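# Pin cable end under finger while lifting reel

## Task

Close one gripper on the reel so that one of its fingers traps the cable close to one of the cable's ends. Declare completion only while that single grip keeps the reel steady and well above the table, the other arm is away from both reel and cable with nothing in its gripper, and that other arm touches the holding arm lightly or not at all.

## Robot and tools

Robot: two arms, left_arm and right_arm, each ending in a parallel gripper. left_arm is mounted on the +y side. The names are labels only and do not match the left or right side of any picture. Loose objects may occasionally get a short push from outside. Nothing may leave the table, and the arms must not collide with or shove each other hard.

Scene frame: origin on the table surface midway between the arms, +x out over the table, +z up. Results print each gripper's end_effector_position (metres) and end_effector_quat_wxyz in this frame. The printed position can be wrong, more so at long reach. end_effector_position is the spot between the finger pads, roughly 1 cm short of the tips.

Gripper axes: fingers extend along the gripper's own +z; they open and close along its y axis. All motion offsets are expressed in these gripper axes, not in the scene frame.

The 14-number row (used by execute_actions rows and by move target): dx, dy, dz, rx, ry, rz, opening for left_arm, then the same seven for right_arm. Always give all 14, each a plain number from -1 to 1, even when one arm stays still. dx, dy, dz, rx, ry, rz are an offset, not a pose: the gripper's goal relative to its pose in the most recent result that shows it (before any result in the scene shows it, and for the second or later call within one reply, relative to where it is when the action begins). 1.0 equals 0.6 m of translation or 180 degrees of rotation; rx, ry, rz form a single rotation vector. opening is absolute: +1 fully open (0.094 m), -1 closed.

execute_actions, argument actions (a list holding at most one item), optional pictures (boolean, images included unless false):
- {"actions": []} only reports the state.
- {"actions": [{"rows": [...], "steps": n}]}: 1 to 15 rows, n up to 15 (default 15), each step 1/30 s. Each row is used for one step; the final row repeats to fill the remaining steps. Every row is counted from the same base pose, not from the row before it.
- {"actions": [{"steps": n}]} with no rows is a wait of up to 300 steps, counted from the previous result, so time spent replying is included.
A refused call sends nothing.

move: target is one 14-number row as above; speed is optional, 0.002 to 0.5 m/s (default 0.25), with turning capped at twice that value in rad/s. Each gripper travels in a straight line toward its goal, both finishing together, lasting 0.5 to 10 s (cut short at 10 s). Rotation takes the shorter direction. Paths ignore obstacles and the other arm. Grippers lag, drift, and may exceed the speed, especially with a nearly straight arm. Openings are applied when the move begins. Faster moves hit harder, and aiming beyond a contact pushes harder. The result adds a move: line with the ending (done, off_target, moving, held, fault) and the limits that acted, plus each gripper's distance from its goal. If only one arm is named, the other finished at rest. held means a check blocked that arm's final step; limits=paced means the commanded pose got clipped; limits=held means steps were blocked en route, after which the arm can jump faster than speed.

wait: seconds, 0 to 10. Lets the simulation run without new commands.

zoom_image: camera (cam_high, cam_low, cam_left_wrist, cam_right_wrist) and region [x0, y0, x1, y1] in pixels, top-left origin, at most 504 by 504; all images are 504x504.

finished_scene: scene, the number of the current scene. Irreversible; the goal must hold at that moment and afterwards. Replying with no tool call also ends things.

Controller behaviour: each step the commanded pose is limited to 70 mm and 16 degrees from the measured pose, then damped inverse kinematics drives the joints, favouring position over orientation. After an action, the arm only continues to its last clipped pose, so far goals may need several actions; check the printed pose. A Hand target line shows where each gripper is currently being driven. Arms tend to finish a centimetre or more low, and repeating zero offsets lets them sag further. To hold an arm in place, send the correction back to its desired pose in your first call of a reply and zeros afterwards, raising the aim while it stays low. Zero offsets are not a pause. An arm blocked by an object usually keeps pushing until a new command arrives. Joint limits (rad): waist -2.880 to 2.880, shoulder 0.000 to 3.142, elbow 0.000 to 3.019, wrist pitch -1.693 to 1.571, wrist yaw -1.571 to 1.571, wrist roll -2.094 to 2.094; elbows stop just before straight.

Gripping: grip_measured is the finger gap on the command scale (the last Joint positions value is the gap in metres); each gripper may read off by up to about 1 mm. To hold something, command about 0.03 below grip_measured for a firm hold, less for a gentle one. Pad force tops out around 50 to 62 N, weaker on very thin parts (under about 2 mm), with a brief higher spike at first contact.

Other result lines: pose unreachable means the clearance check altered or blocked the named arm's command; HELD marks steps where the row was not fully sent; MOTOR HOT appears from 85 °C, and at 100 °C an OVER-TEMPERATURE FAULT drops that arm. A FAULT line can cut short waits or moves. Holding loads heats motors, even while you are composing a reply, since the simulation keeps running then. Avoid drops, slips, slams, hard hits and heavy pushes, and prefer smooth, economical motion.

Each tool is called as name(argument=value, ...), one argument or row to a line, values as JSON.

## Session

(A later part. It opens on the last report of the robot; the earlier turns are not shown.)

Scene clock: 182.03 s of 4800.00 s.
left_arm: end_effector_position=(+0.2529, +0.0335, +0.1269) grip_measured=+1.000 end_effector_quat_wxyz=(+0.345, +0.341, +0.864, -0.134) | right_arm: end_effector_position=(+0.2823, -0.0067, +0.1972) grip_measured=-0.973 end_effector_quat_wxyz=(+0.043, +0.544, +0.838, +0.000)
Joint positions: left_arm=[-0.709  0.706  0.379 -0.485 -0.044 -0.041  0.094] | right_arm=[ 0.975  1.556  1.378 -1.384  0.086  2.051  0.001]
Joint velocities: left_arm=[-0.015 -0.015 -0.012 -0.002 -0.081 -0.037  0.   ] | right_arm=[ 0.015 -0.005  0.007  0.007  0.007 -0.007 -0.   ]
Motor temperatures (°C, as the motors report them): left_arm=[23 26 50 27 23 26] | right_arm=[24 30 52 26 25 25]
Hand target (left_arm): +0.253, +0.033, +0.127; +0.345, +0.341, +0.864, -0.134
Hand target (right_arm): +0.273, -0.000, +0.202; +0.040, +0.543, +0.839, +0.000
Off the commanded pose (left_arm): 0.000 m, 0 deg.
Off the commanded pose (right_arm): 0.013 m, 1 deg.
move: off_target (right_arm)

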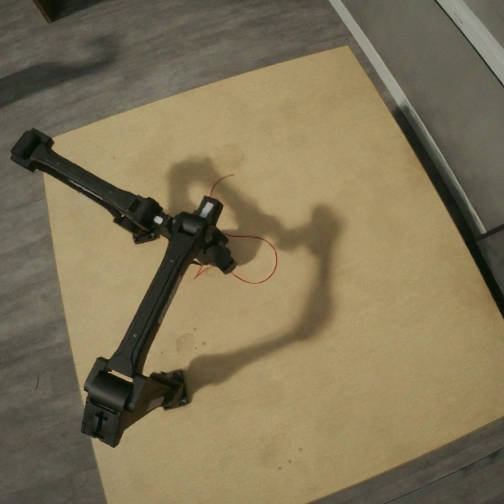

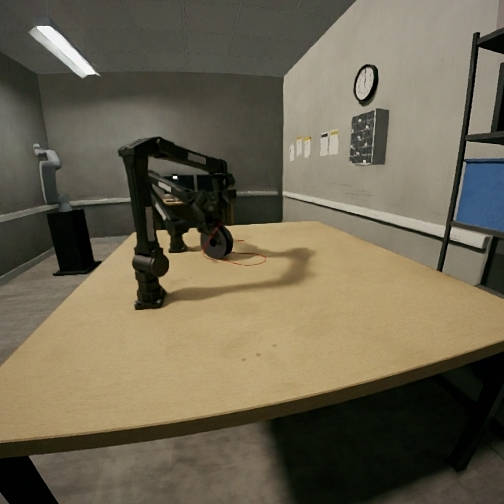

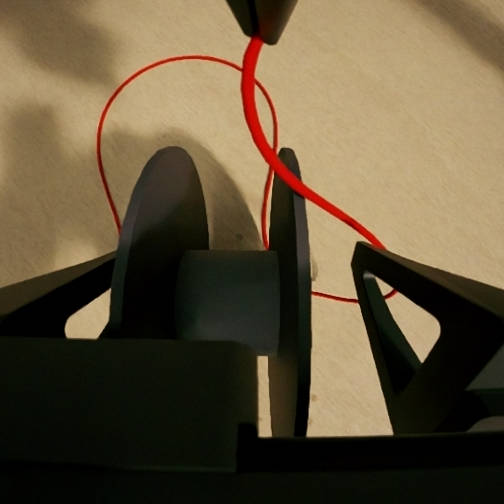

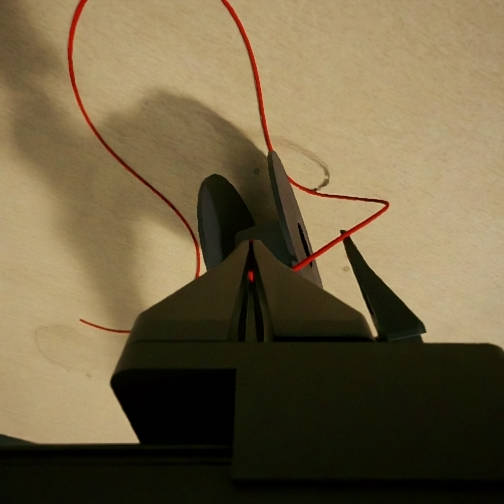

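move(
  target=[0,0,0,0,0,0,1, -0.071,-0.007,0.055,0,0,0,-1],
  speed=0.08,
)

move(
  target=[0,0,0,0,0,0,1, 0.077,-0.033,-0.01,0,0,0,-1],
  speed=0.06,
)

Scene clock: 215.30 s of 4800.00 s.
left_arm: end_effector_position=(+0.2529, +0.0335, +0.1269) grip_measured=+1.000 end_effector_quat_wxyz=(+0.345, +0.341, +0.864, -0.134) | right_arm: end_effector_position=(+0.2965, -0.0486, +0.1657) grip_measured=-0.973 end_effector_quat_wxyz=(+0.042, +0.549, +0.835, -0.010)
Joint positions: left_arm=[-0.709  0.706  0.379 -0.485 -0.044 -0.041  0.094] | right_arm=[ 0.891  1.529  1.262 -1.308  0.087  1.978  0.001]
Joint velocities: left_arm=[-0.005 -0.005  0.007  0.002 -0.007 -0.007  0.001] | right_arm=[-0.005 -0.005  0.012 -0.017 -0.037 -0.007 -0.   ]
Motor temperatures (°C, as the motors report them): left_arm=[23 26 49 27 23 26] | right_arm=[24 31 49 26 25 25]
Hand target (left_arm): +0.253, +0.034, +0.127; +0.345, +0.341, +0.864, -0.134
Hand target (right_arm): +0.298, -0.048, +0.167; +0.042, +0.544, +0.838, +0.000
Off the commanded pose (left_arm): 0.000 m, 0 deg.
Off the commanded pose (right_arm): 0.002 m, 1 deg.
After step 180, 26.23 s passed at rest.
move: done

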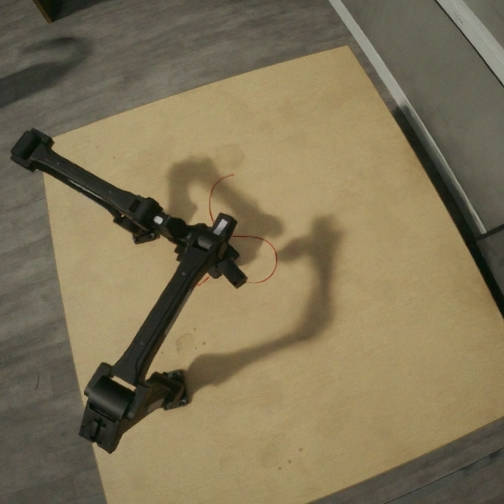

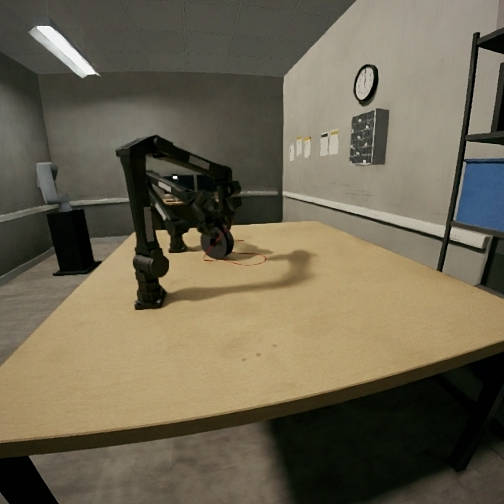

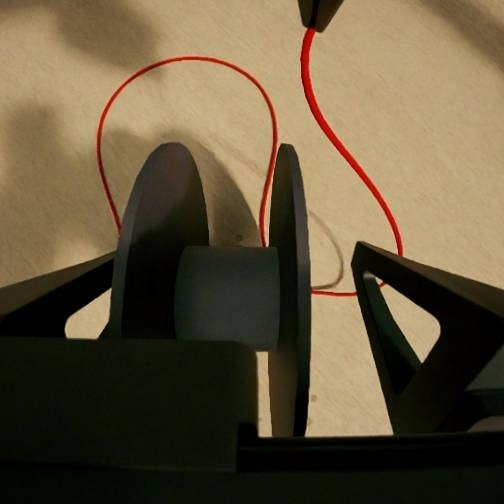

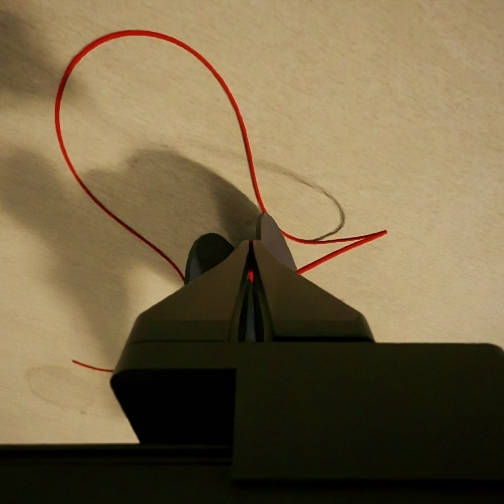

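Scene clock: 216.47 s of 4800.00 s.
left_arm: end_effector_position=(+0.2529, +0.0335, +0.1271) grip_measured=+1.000 end_effector_quat_wxyz=(+0.346, +0.341, +0.864, -0.135) | right_arm: end_effector_position=(+0.2638, -0.0190, +0.1657) grip_measured=-0.973 end_effector_quat_wxyz=(+0.045, +0.547, +0.836, -0.006)
Joint positions: left_arm=[-0.709  0.705  0.379 -0.485 -0.044 -0.041  0.094] | right_arm=[ 0.992  1.529  1.262 -1.309  0.092  2.076  0.001]
Joint velocities: left_arm=[ 0.005 -0.015  0.007 -0.017  0.066 -0.022  0.001] | right_arm=[-0.005  0.005  0.012  0.012  0.022 -0.066  0.   ]
Motor temperatures (°C, as the motors report them): left_arm=[23 26 49 27 23 26] | right_arm=[24 31 49 26 25 25]
Hand target (left_arm): +0.253, +0.034, +0.127; +0.346, +0.341, +0.864, -0.134
Hand target (right_arm): +0.260, -0.015, +0.167; +0.045, +0.548, +0.835, -0.010
Off the commanded pose (left_arm): 0.000 m, 0 deg.
Off the commanded pose (right_arm): 0.007 m, 1 deg.
move: done

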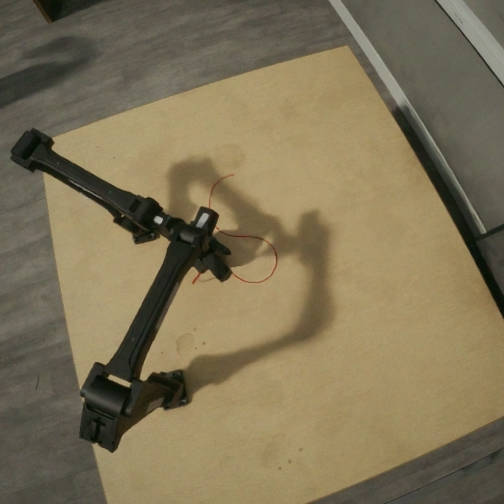

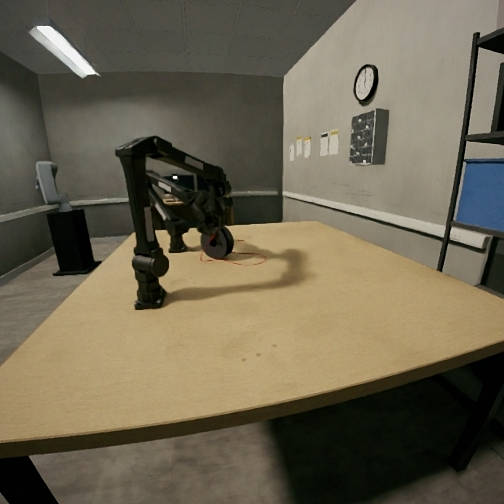

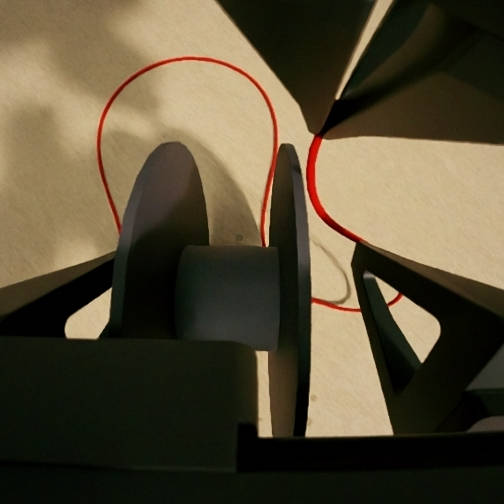

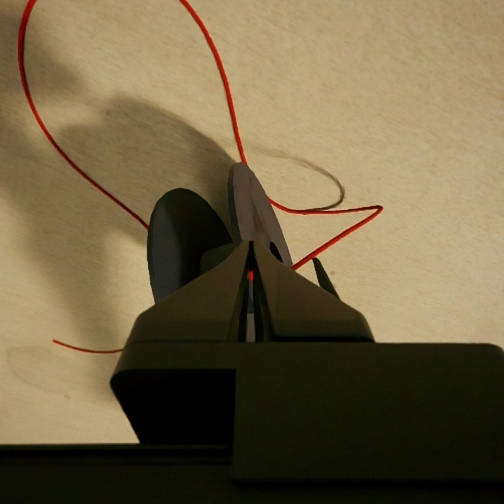

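move(
  target=[0,0,0,0,0,0,1, 0.046,-0.02,0.025,0,0,0,-1],
  speed=0.05,
)

Scene clock: 227.87 s of 4800.00 s.
left_arm: end_effector_position=(+0.2511, +0.0354, +0.1233) grip_measured=+1.000 end_effector_quat_wxyz=(+0.341, +0.342, +0.866, -0.133) | right_arm: end_effector_position=(+0.2615, -0.0177, +0.1606) grip_measured=-0.973 end_effector_quat_wxyz=(+0.046, +0.552, +0.833, -0.003)
Joint positions: left_arm=[-0.709  0.705  0.374 -0.49  -0.044 -0.043  0.094] | right_arm=[ 0.999  1.529  1.248 -1.291  0.092  2.094  0.001]
Joint velocities: left_arm=[-0.005 -0.005 -0.002 -0.012  0.007 -0.095  0.   ] | right_arm=[-0.015 -0.005  0.002 -0.002 -0.022 -0.081  0.001]
Motor temperatures (°C, as the motors report them): left_arm=[23 26 49 27 23 26] | right_arm=[24 31 48 26 25 25]
Hand target (left_arm): +0.253, +0.034, +0.127; +0.346, +0.341, +0.864, -0.135
Hand target (right_arm): +0.244, -0.001, +0.149; +0.040, +0.532, +0.846, -0.005
Off the commanded pose (left_arm): 0.005 m, 1 deg.
Off the commanded pose (right_arm): 0.029 m, 1 deg.
joint sent to its limit (right arm) — the command would take joint 6 (wrist roll) past its upper limit, so that joint was sent only as far as its limit.
After step 180, 4.50 s passed at rest.
move: off_target (right_arm)

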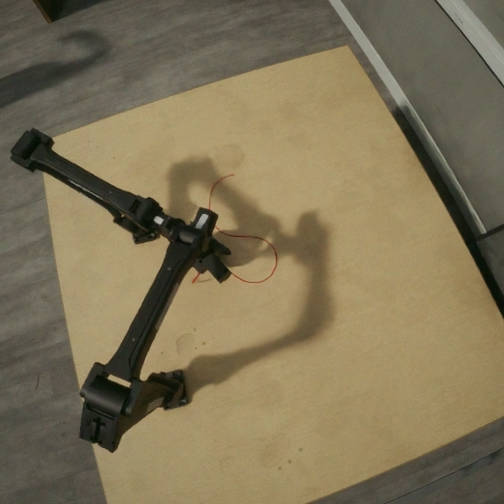

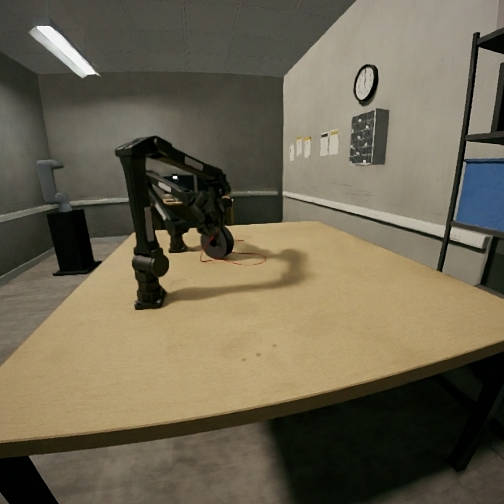

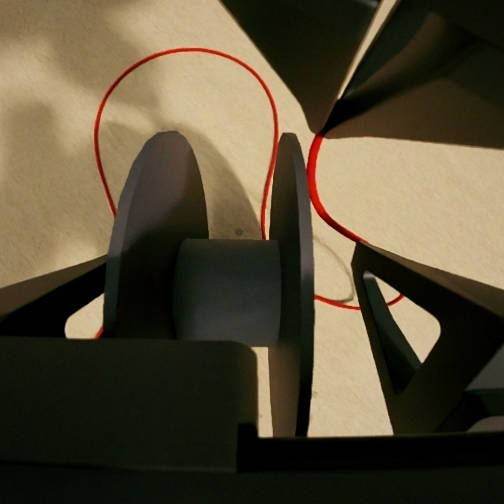

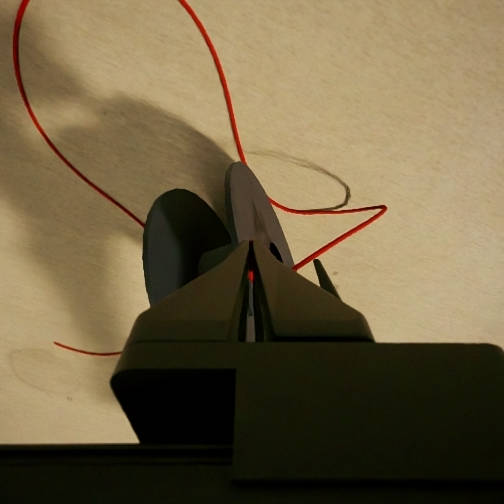

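execute_actions(
  actions=[],
)

Scene clock: 251.40 s of 4800.00 s.
left_arm: end_effector_position=(+0.2511, +0.0354, +0.1233) grip_measured=+1.000 end_effector_quat_wxyz=(+0.341, +0.342, +0.866, -0.133) | right_arm: end_effector_position=(+0.2615, -0.0177, +0.1606) grip_measured=-0.973 end_effector_quat_wxyz=(+0.046, +0.552, +0.832, -0.003)
Joint positions: left_arm=[-0.709  0.705  0.374 -0.49  -0.044 -0.043  0.094] | right_arm=[ 0.999  1.529  1.248 -1.291  0.092  2.095  0.001]
Joint velocities: left_arm=[ 0.005 -0.024 -0.002  0.002  0.007  0.022  0.001] | right_arm=[-0.015 -0.005 -0.012 -0.002  0.007 -0.022  0.   ]
Motor temperatures (°C, as the motors report them): left_arm=[23 25 50 27 23 26] | right_arm=[24 31 46 26 25 25]
Hand target (left_arm): +0.253, +0.034, +0.127; +0.346, +0.341, +0.864, -0.135
Hand target (right_arm): +0.244, -0.001, +0.149; +0.040, +0.532, +0.846, -0.005
Off the commanded pose (left_arm): 0.005 m, 1 deg.
Off the commanded pose (right_arm): 0.029 m, 1 deg.
Steps of this call (steps 1 to 180: nothing new was sent; then 17.53 s passed at rest). Readings (end_effector_position):
1: left_arm (+0.2511, +0.0354, +0.1233) | right_arm (+0.2615, -0.0177, +0.1606)
2: left_arm (+0.2511, +0.0354, +0.1233) | right_arm (+0.2615, -0.0177, +0.1606)
4: left_arm (+0.2511, +0.0354, +0.1233) | right_arm (+0.2615, -0.0177, +0.1606)
8: left_arm (+0.2511, +0.0354, +0.1233) | right_arm (+0.2615, -0.0177, +0.1606)
180: the state above

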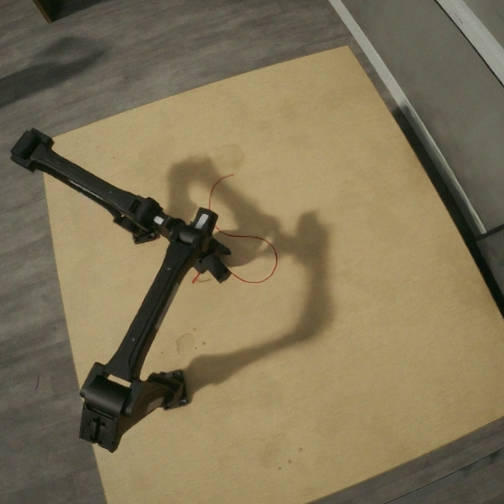

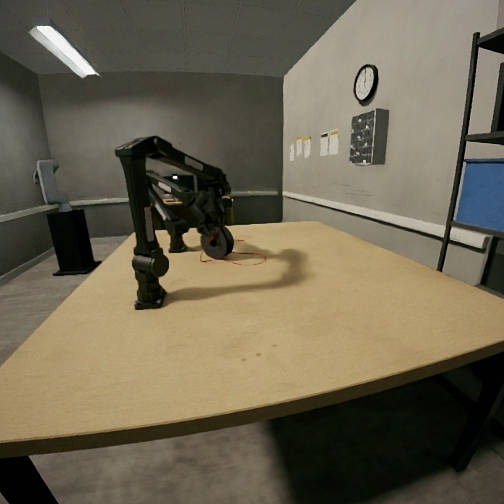

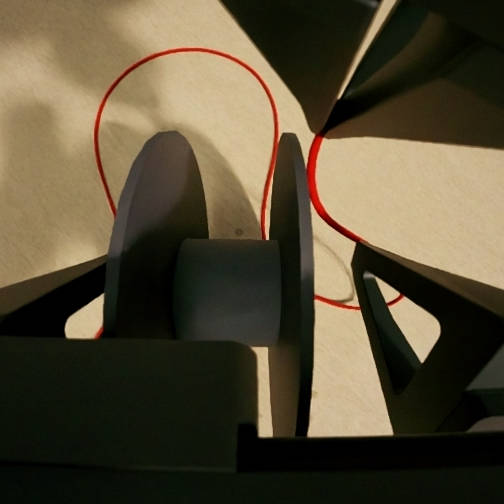

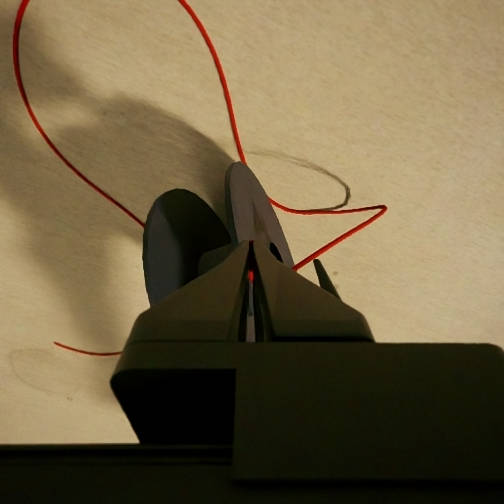

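move(
  target=[-0.008,0.001,-0.002,0,0,0,1, -0.003,-0.028,-0.026,-0.16,0.13,0,-1],
  speed=0.1,
)

Scene clock: 374.93 s of 4800.00 s.
left_arm: end_effector_position=(+0.2511, +0.0355, +0.1231) grip_measured=+1.000 end_effector_quat_wxyz=(+0.341, +0.342, +0.866, -0.133) | right_arm: end_effector_position=(+0.2426, -0.0243, +0.1692) grip_measured=-0.973 end_effector_quat_wxyz=(+0.010, +0.517, +0.801, +0.302)
Joint positions: left_arm=[-0.709  0.705  0.373 -0.49  -0.044 -0.043  0.094] | right_arm=[ 0.971  1.137  0.783 -0.604 -0.04   2.055  0.001]
Joint velocities: left_arm=[ 0.005 -0.015  0.027 -0.007 -0.051 -0.037 -0.001] | right_arm=[-0.005  0.005 -0.002  0.017 -0.037  0.037 -0.001]
Motor temperatures (°C, as the motors report them): left_arm=[23 25 51 27 23 26] | right_arm=[24 31 45 26 25 25]
Hand target (left_arm): +0.253, +0.034, +0.128; +0.342, +0.341, +0.866, -0.133
Hand target (right_arm): +0.246, -0.024, +0.171; +0.012, +0.512, +0.800, +0.313
Off the commanded pose (left_arm): 0.005 m, 0 deg.
Off the commanded pose (right_arm): 0.007 m, 1 deg.
After step 180, 114.00 s passed at rest.
move: done

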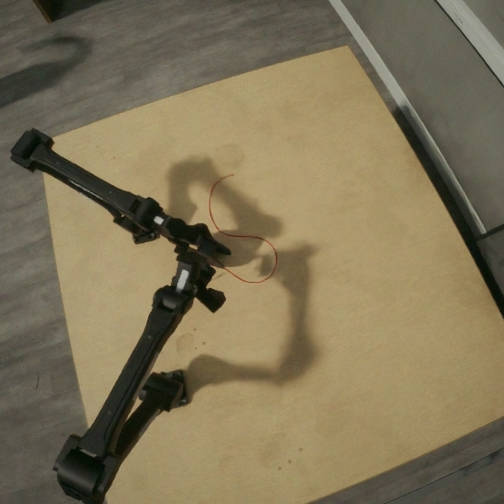

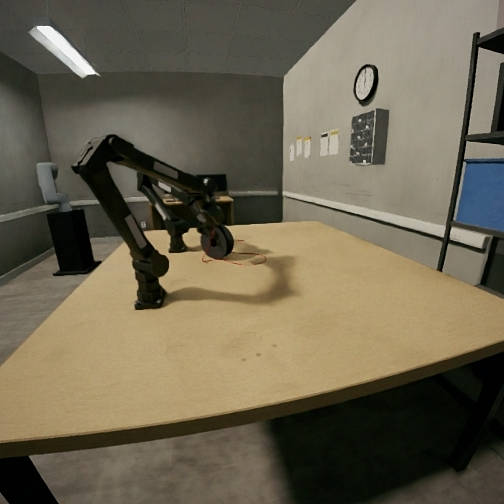

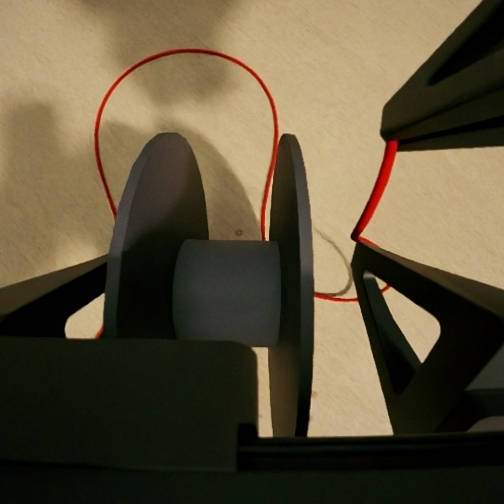

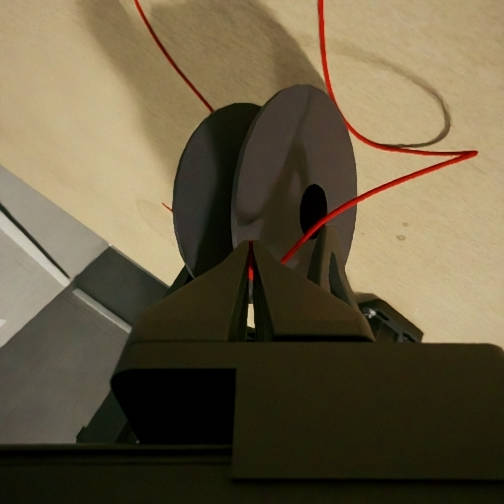

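move(
  target=[-0.008,0.001,-0.002,0,0,0,1, 0.014,0.020,0.041,0,0,0,-1],
  speed=0.06,
)

Scene clock: 393.10 s of 4800.00 s.
left_arm: end_effector_position=(+0.2511, +0.0355, +0.1231) grip_measured=+1.000 end_effector_quat_wxyz=(+0.341, +0.342, +0.866, -0.133) | right_arm: end_effector_position=(+0.2470, -0.0189, +0.1423) grip_measured=-0.973 end_effector_quat_wxyz=(+0.007, +0.521, +0.807, +0.278)
Joint positions: left_arm=[-0.709  0.705  0.373 -0.49  -0.044 -0.043  0.094] | right_arm=[ 0.971  1.212  0.783 -0.579 -0.04   2.055  0.001]
Joint velocities: left_arm=[ 0.005 -0.015  0.002  0.002 -0.007  0.007  0.   ] | right_arm=[-0.015 -0.005  0.002  0.002 -0.007  0.007  0.001]
Motor temperatures (°C, as the motors report them): left_arm=[23 25 51 27 23 26] | right_arm=[24 30 45 26 25 25]
Hand target (left_arm): +0.253, +0.034, +0.127; +0.341, +0.341, +0.866, -0.133
Hand target (right_arm): +0.256, -0.003, +0.159; +0.009, +0.517, +0.801, +0.302
Off the commanded pose (left_arm): 0.005 m, 0 deg.
Off the commanded pose (right_arm): 0.025 m, 3 deg.
After step 180, 11.37 s passed at rest.
move: off_target (right_arm)

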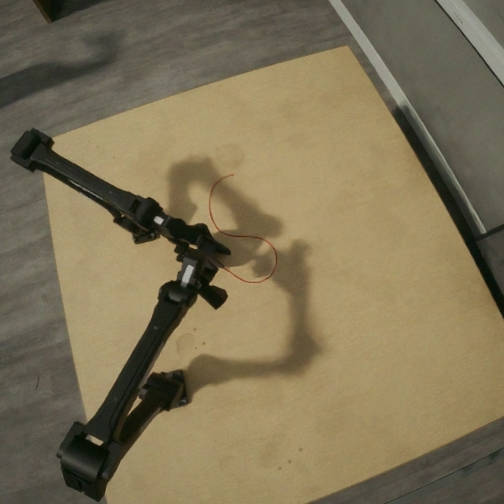

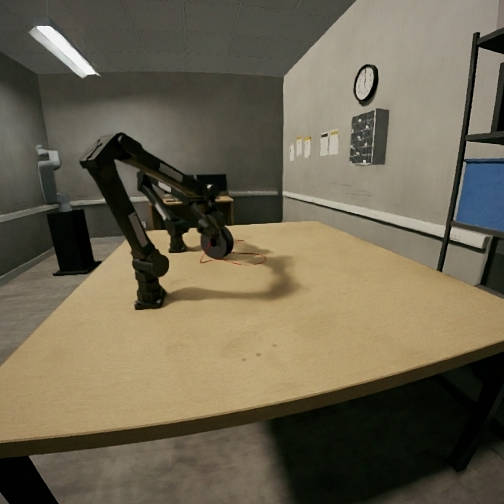

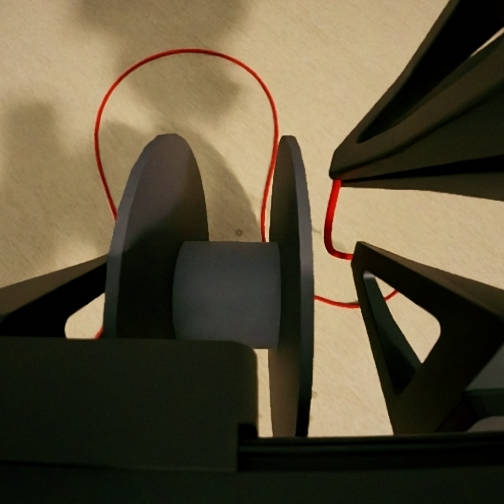

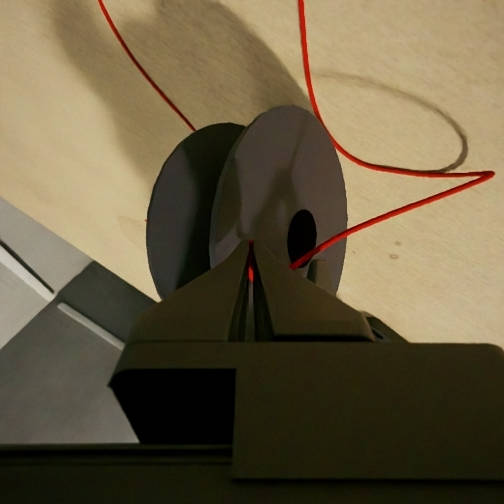

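move(
  target=[-0.008,0.001,-0.002,0,0,0,1, 0.053,0.0435,-0.018,0,0,0,-1],
  speed=0.05,
)

Scene clock: 412.33 s of 4800.00 s.
left_arm: end_effector_position=(+0.2511, +0.0355, +0.1231) grip_measured=+1.000 end_effector_quat_wxyz=(+0.341, +0.342, +0.866, -0.133) | right_arm: end_effector_position=(+0.2435, -0.0031, +0.1572) grip_measured=-0.973 end_effector_quat_wxyz=(+0.008, +0.519, +0.811, +0.272)
Joint positions: left_arm=[-0.709  0.705  0.373 -0.49  -0.044 -0.043  0.094] | right_arm=[ 1.007  1.229  0.844 -0.637 -0.021  2.076  0.001]
Joint velocities: left_arm=[ 0.005 -0.005 -0.017 -0.002 -0.007  0.051  0.   ] | right_arm=[ 0.024 -0.005  0.002 -0.002  0.066 -0.022  0.   ]
Motor temperatures (°C, as the motors report them): left_arm=[23 24 52 27 23 26] | right_arm=[24 30 49 26 25 25]
Hand target (left_arm): +0.253, +0.034, +0.127; +0.341, +0.341, +0.866, -0.133
Hand target (right_arm): +0.250, +0.010, +0.173; +0.008, +0.521, +0.807, +0.279
Off the commanded pose (left_arm): 0.005 m, 0 deg.
Off the commanded pose (right_arm): 0.022 m, 1 deg.
After step 180, 12.07 s passed at rest.
move: off_target (right_arm)

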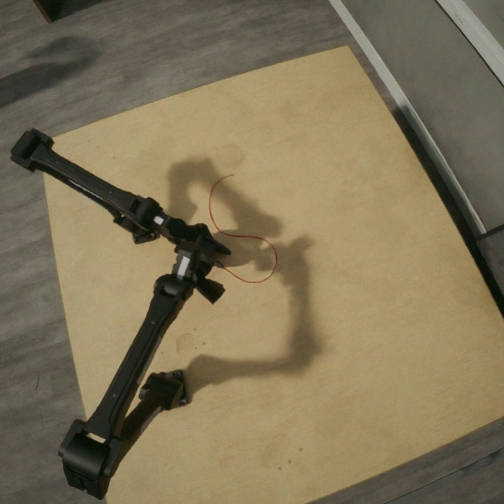

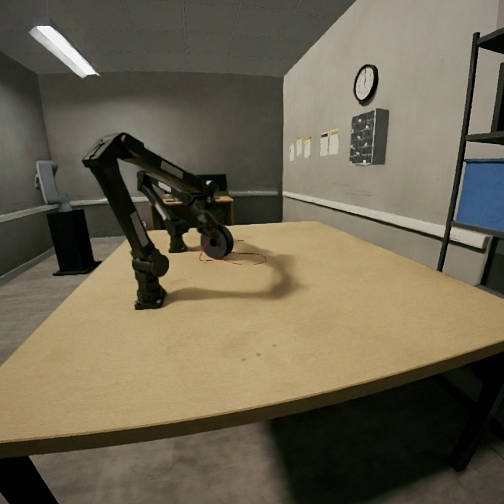

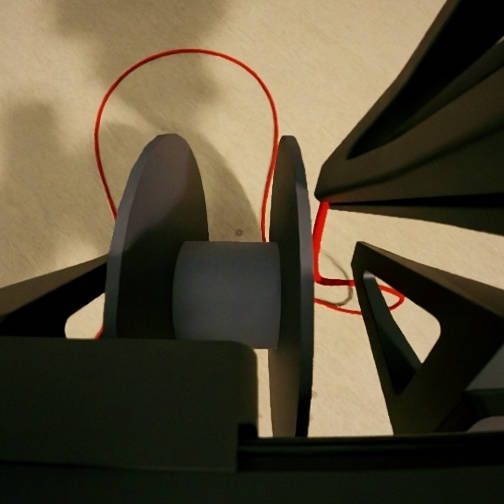

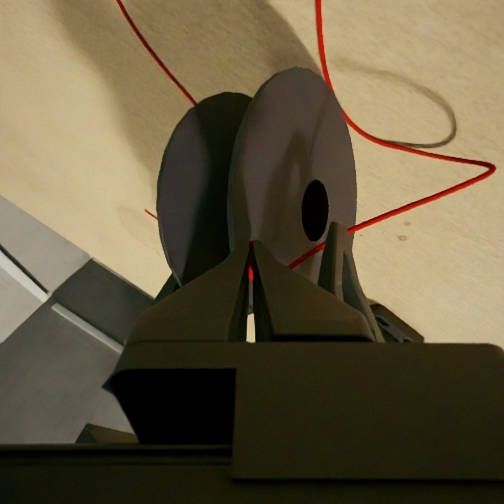

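move(
  target=[-0.008,0.02,-0.002,0,0,0,0.0, 0.007,0.011,-0.021,0,0,0,-1],
  speed=0.03,
)

Scene clock: 426.57 s of 4800.00 s.
left_arm: end_effector_position=(+0.2562, +0.0411, +0.1227) grip_measured=+0.270 end_effector_quat_wxyz=(+0.338, +0.341, +0.866, -0.137) | right_arm: end_effector_position=(+0.2395, -0.0070, +0.1558) grip_measured=-0.974 end_effector_quat_wxyz=(+0.006, +0.520, +0.813, +0.264)
Joint positions: left_arm=[-0.66   0.705  0.373 -0.491 -0.001 -0.012  0.06 ] | right_arm=[ 1.008  1.222  0.841 -0.656 -0.024  2.077  0.001]
Joint velocities: left_arm=[-0.015 -0.005  0.002  0.002 -0.051 -0.007  0.   ] | right_arm=[-0.015 -0.005 -0.007 -0.007 -0.007 -0.066 -0.001]
Motor temperatures (°C, as the motors report them): left_arm=[23 24 52 27 23 26] | right_arm=[24 30 51 26 25 25]
Hand target (left_arm): +0.261, +0.042, +0.127; +0.341, +0.341, +0.866, -0.133
Hand target (right_arm): +0.243, -0.003, +0.172; +0.008, +0.519, +0.810, +0.272
Off the commanded pose (left_arm): 0.007 m, 1 deg.
Off the commanded pose (right_arm): 0.017 m, 1 deg.
After step 180, 7.50 s passed at rest.
move: off_target (right_arm)

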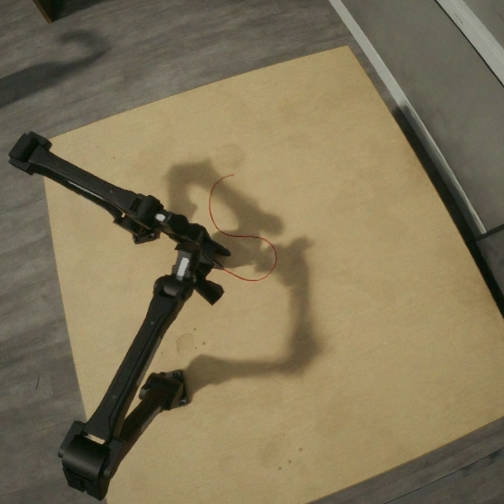

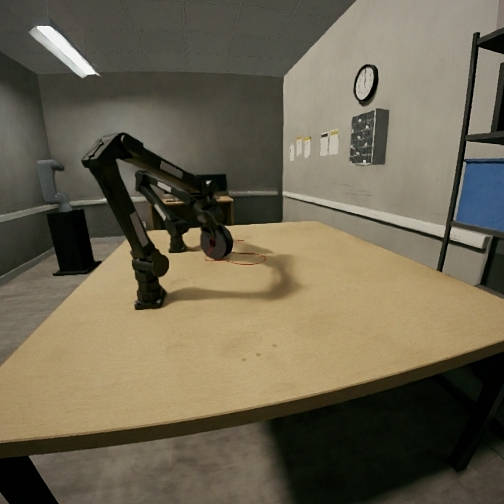

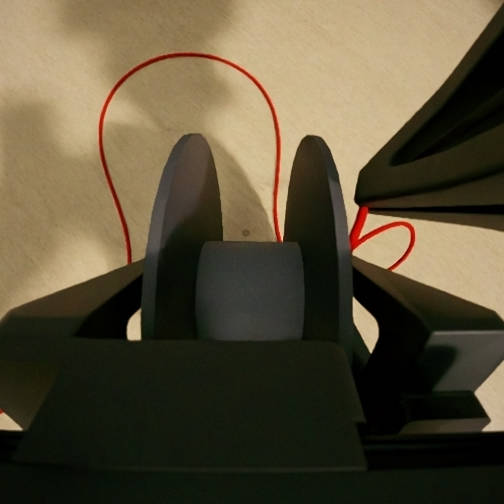

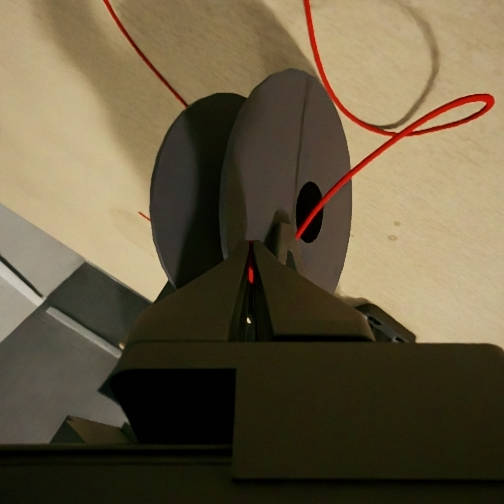

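move(
  target=[-0.008,0.0,-0.002,0,0,0,0.0, 0.007,0.0,-0.021,0,0,0,-0.6],
  speed=0.05,
)

move(
  target=[0,0,0,0,0,0,0.0, 0,-0.05,-0.2,0,0,0,-0.6],
  speed=0.12,
)

Scene clock: 442.40 s of 4800.00 s.
left_arm: end_effector_position=(+0.2569, +0.0417, +0.1229) grip_measured=+0.270 end_effector_quat_wxyz=(+0.339, +0.338, +0.867, -0.137) | right_arm: end_effector_position=(+0.2362, -0.0107, +0.1615) grip_measured=-0.602 end_effector_quat_wxyz=(+0.006, +0.519, +0.813, +0.265)
Joint positions: left_arm=[-0.659  0.705  0.373 -0.491 -0.004 -0.016  0.06 ] | right_arm=[ 1.009  1.201  0.839 -0.673 -0.023  2.077  0.019]
Joint velocities: left_arm=[-0.015  0.005  0.017  0.012  0.007 -0.037  0.001] | right_arm=[ 0.005 -0.005  0.012 -0.007 -0.007 -0.022  0.   ]
Motor temperatures (°C, as the motors report them): left_arm=[23 24 52 27 23 26] | right_arm=[24 30 51 26 25 25]
Hand target (left_arm): +0.258, +0.039, +0.127; +0.338, +0.341, +0.866, -0.137
Hand target (right_arm): +0.234, -0.009, +0.168; +0.006, +0.520, +0.813, +0.264
Off the commanded pose (left_arm): 0.005 m, 0 deg.
Off the commanded pose (right_arm): 0.007 m, 0 deg.
After step 180, 9.10 s passed at rest.
move: done

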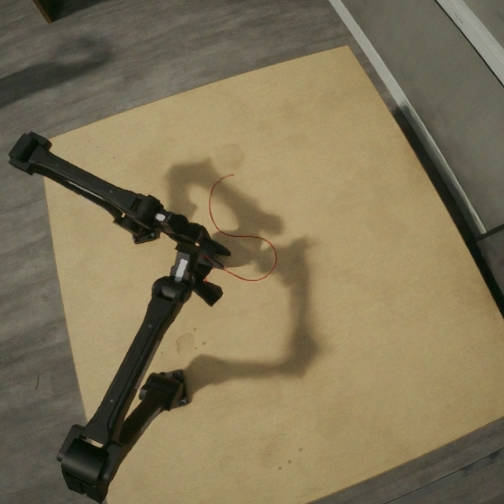

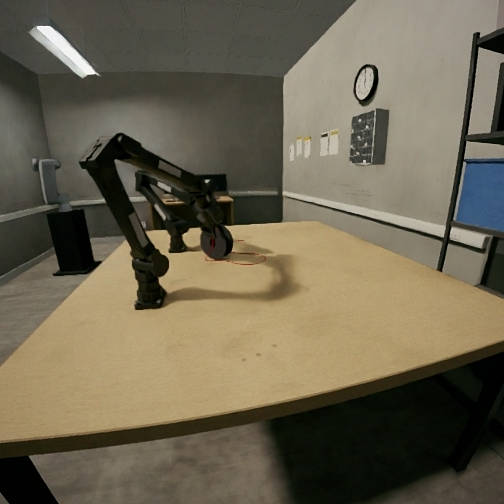

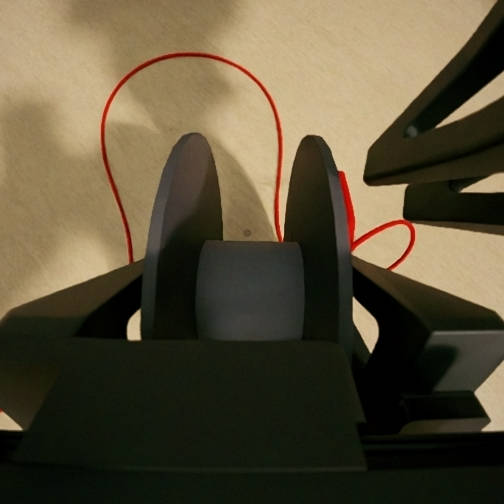

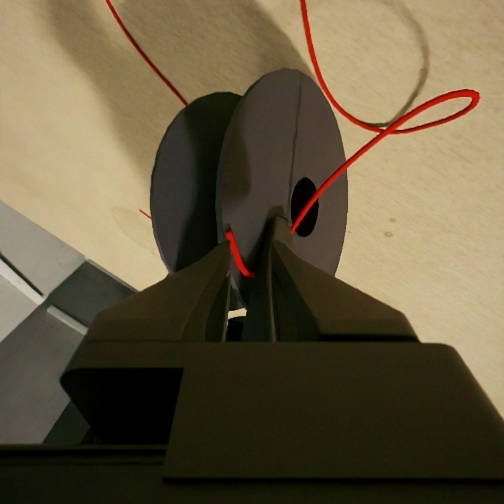

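Scene clock: 443.80 s of 4800.00 s.
left_arm: end_effector_position=(+0.2569, +0.0417, +0.1229) grip_measured=+0.270 end_effector_quat_wxyz=(+0.339, +0.338, +0.867, -0.137) | right_arm: end_effector_position=(+0.1758, -0.0765, +0.2341) grip_measured=-0.602 end_effector_quat_wxyz=(+0.005, +0.511, +0.820, +0.259)
Joint positions: left_arm=[-0.659  0.705  0.373 -0.491 -0.004 -0.016  0.06 ] | right_arm=[ 1.042  0.895  0.839 -0.991 -0.014  2.084  0.019]
Joint velocities: left_arm=[-0.005 -0.005  0.012 -0.012 -0.007  0.037 -0.   ] | right_arm=[-0.005 -0.005  0.002 -0.017  0.007 -0.022 -0.   ]
Motor temperatures (°C, as the motors report them): left_arm=[23 24 52 27 23 26] | right_arm=[24 30 51 26 25 25]
Hand target (left_arm): +0.257, +0.042, +0.123; +0.339, +0.338, +0.867, -0.137
Hand target (right_arm): +0.176, -0.072, +0.249; +0.005, +0.512, +0.817, +0.265
Off the commanded pose (left_arm): 0.000 m, 0 deg.
Off the commanded pose (right_arm): 0.018 m, 1 deg.
joint sent to its limit (right arm) — the command would take joint 6 (wrist roll) past its upper limit, so that joint was sent only as far as its limit.
move: off_target (right_arm)

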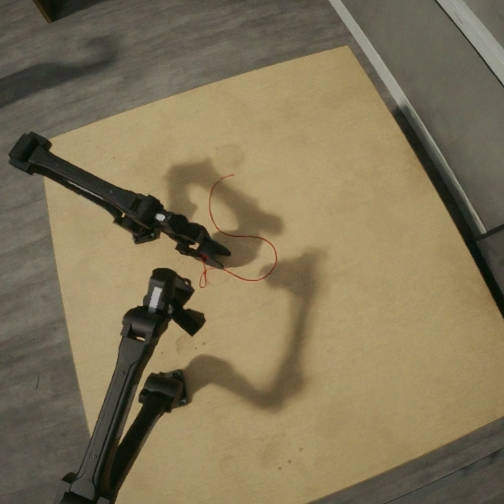

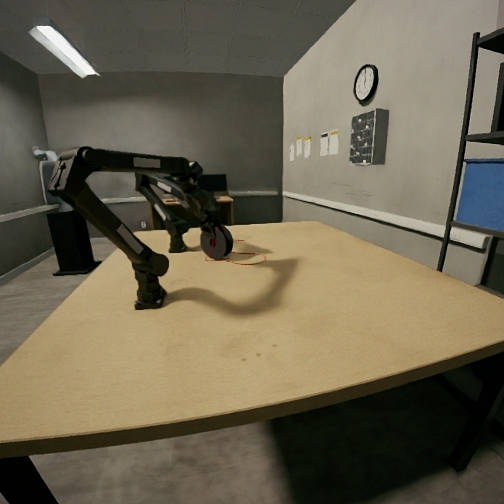

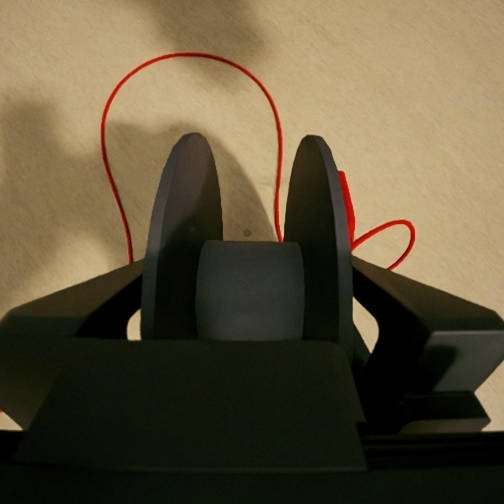

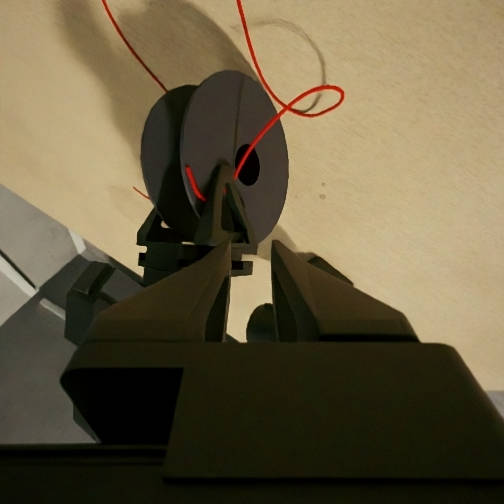

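move(
  target=[-0.317,-0.004,-0.342,0,0,0,0.0, -0.145,-0.11,-0.097,0,0,-0.1,-0.6],
  speed=0.08,
)

Scene clock: 462.03 s of 4800.00 s.
left_arm: end_effector_position=(+0.2508, +0.0475, +0.3612) grip_measured=+0.270 end_effector_quat_wxyz=(+0.305, +0.344, +0.880, -0.122) | right_arm: end_effector_position=(+0.1507, -0.1901, +0.2368) grip_measured=-0.602 end_effector_quat_wxyz=(+0.045, +0.380, +0.885, +0.267)
Joint positions: left_arm=[-0.659  0.723  1.048 -1.226 -0.004 -0.014  0.06 ] | right_arm=[ 0.744  0.562  0.714 -1.2   -0.17   1.525  0.019]
Joint velocities: left_arm=[-0.015  0.005  0.002  0.007 -0.081  0.007 -0.   ] | right_arm=[ 0.005  0.005 -0.017 -0.002  0.037 -0.066  0.   ]
Motor temperatures (°C, as the motors report them): left_arm=[23 24 54 27 23 26] | right_arm=[24 30 51 26 25 25]
Hand target (left_arm): +0.253, +0.045, +0.402; +0.339, +0.338, +0.867, -0.137
Hand target (right_arm): +0.146, -0.195, +0.231; +0.040, +0.378, +0.889, +0.257
Off the commanded pose (left_arm): 0.042 m, 4 deg.
Off the commanded pose (right_arm): 0.008 m, 2 deg.
After step 180, 8.33 s passed at rest.
move: off_target (left_arm)

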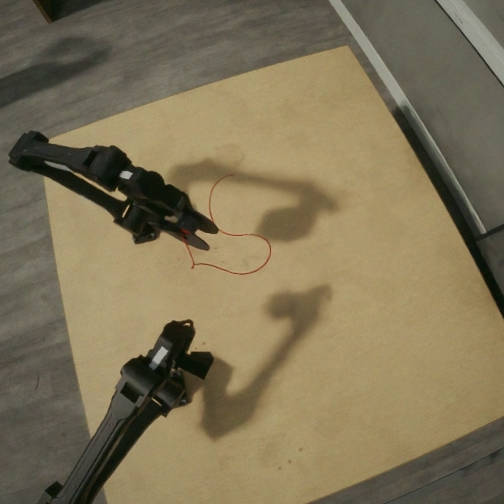

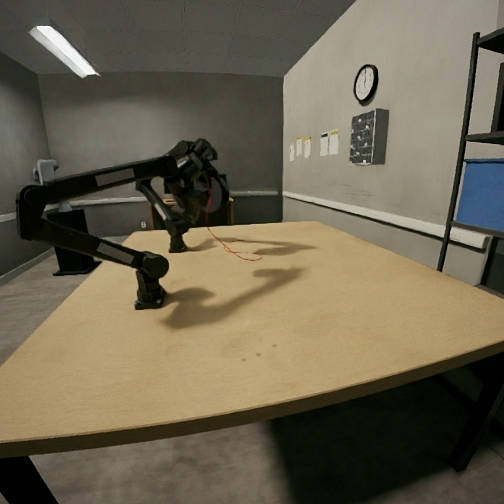

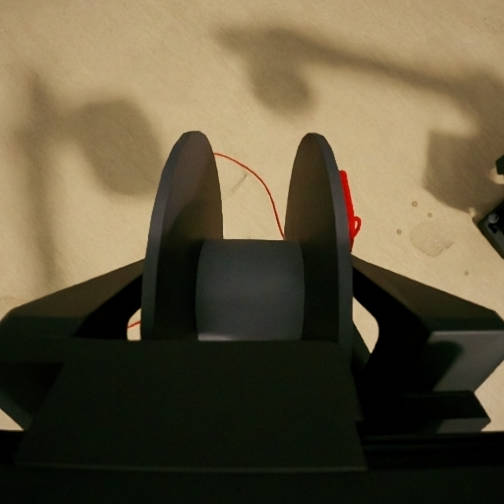

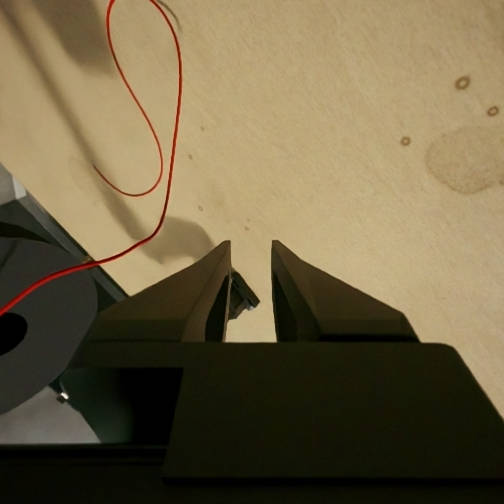

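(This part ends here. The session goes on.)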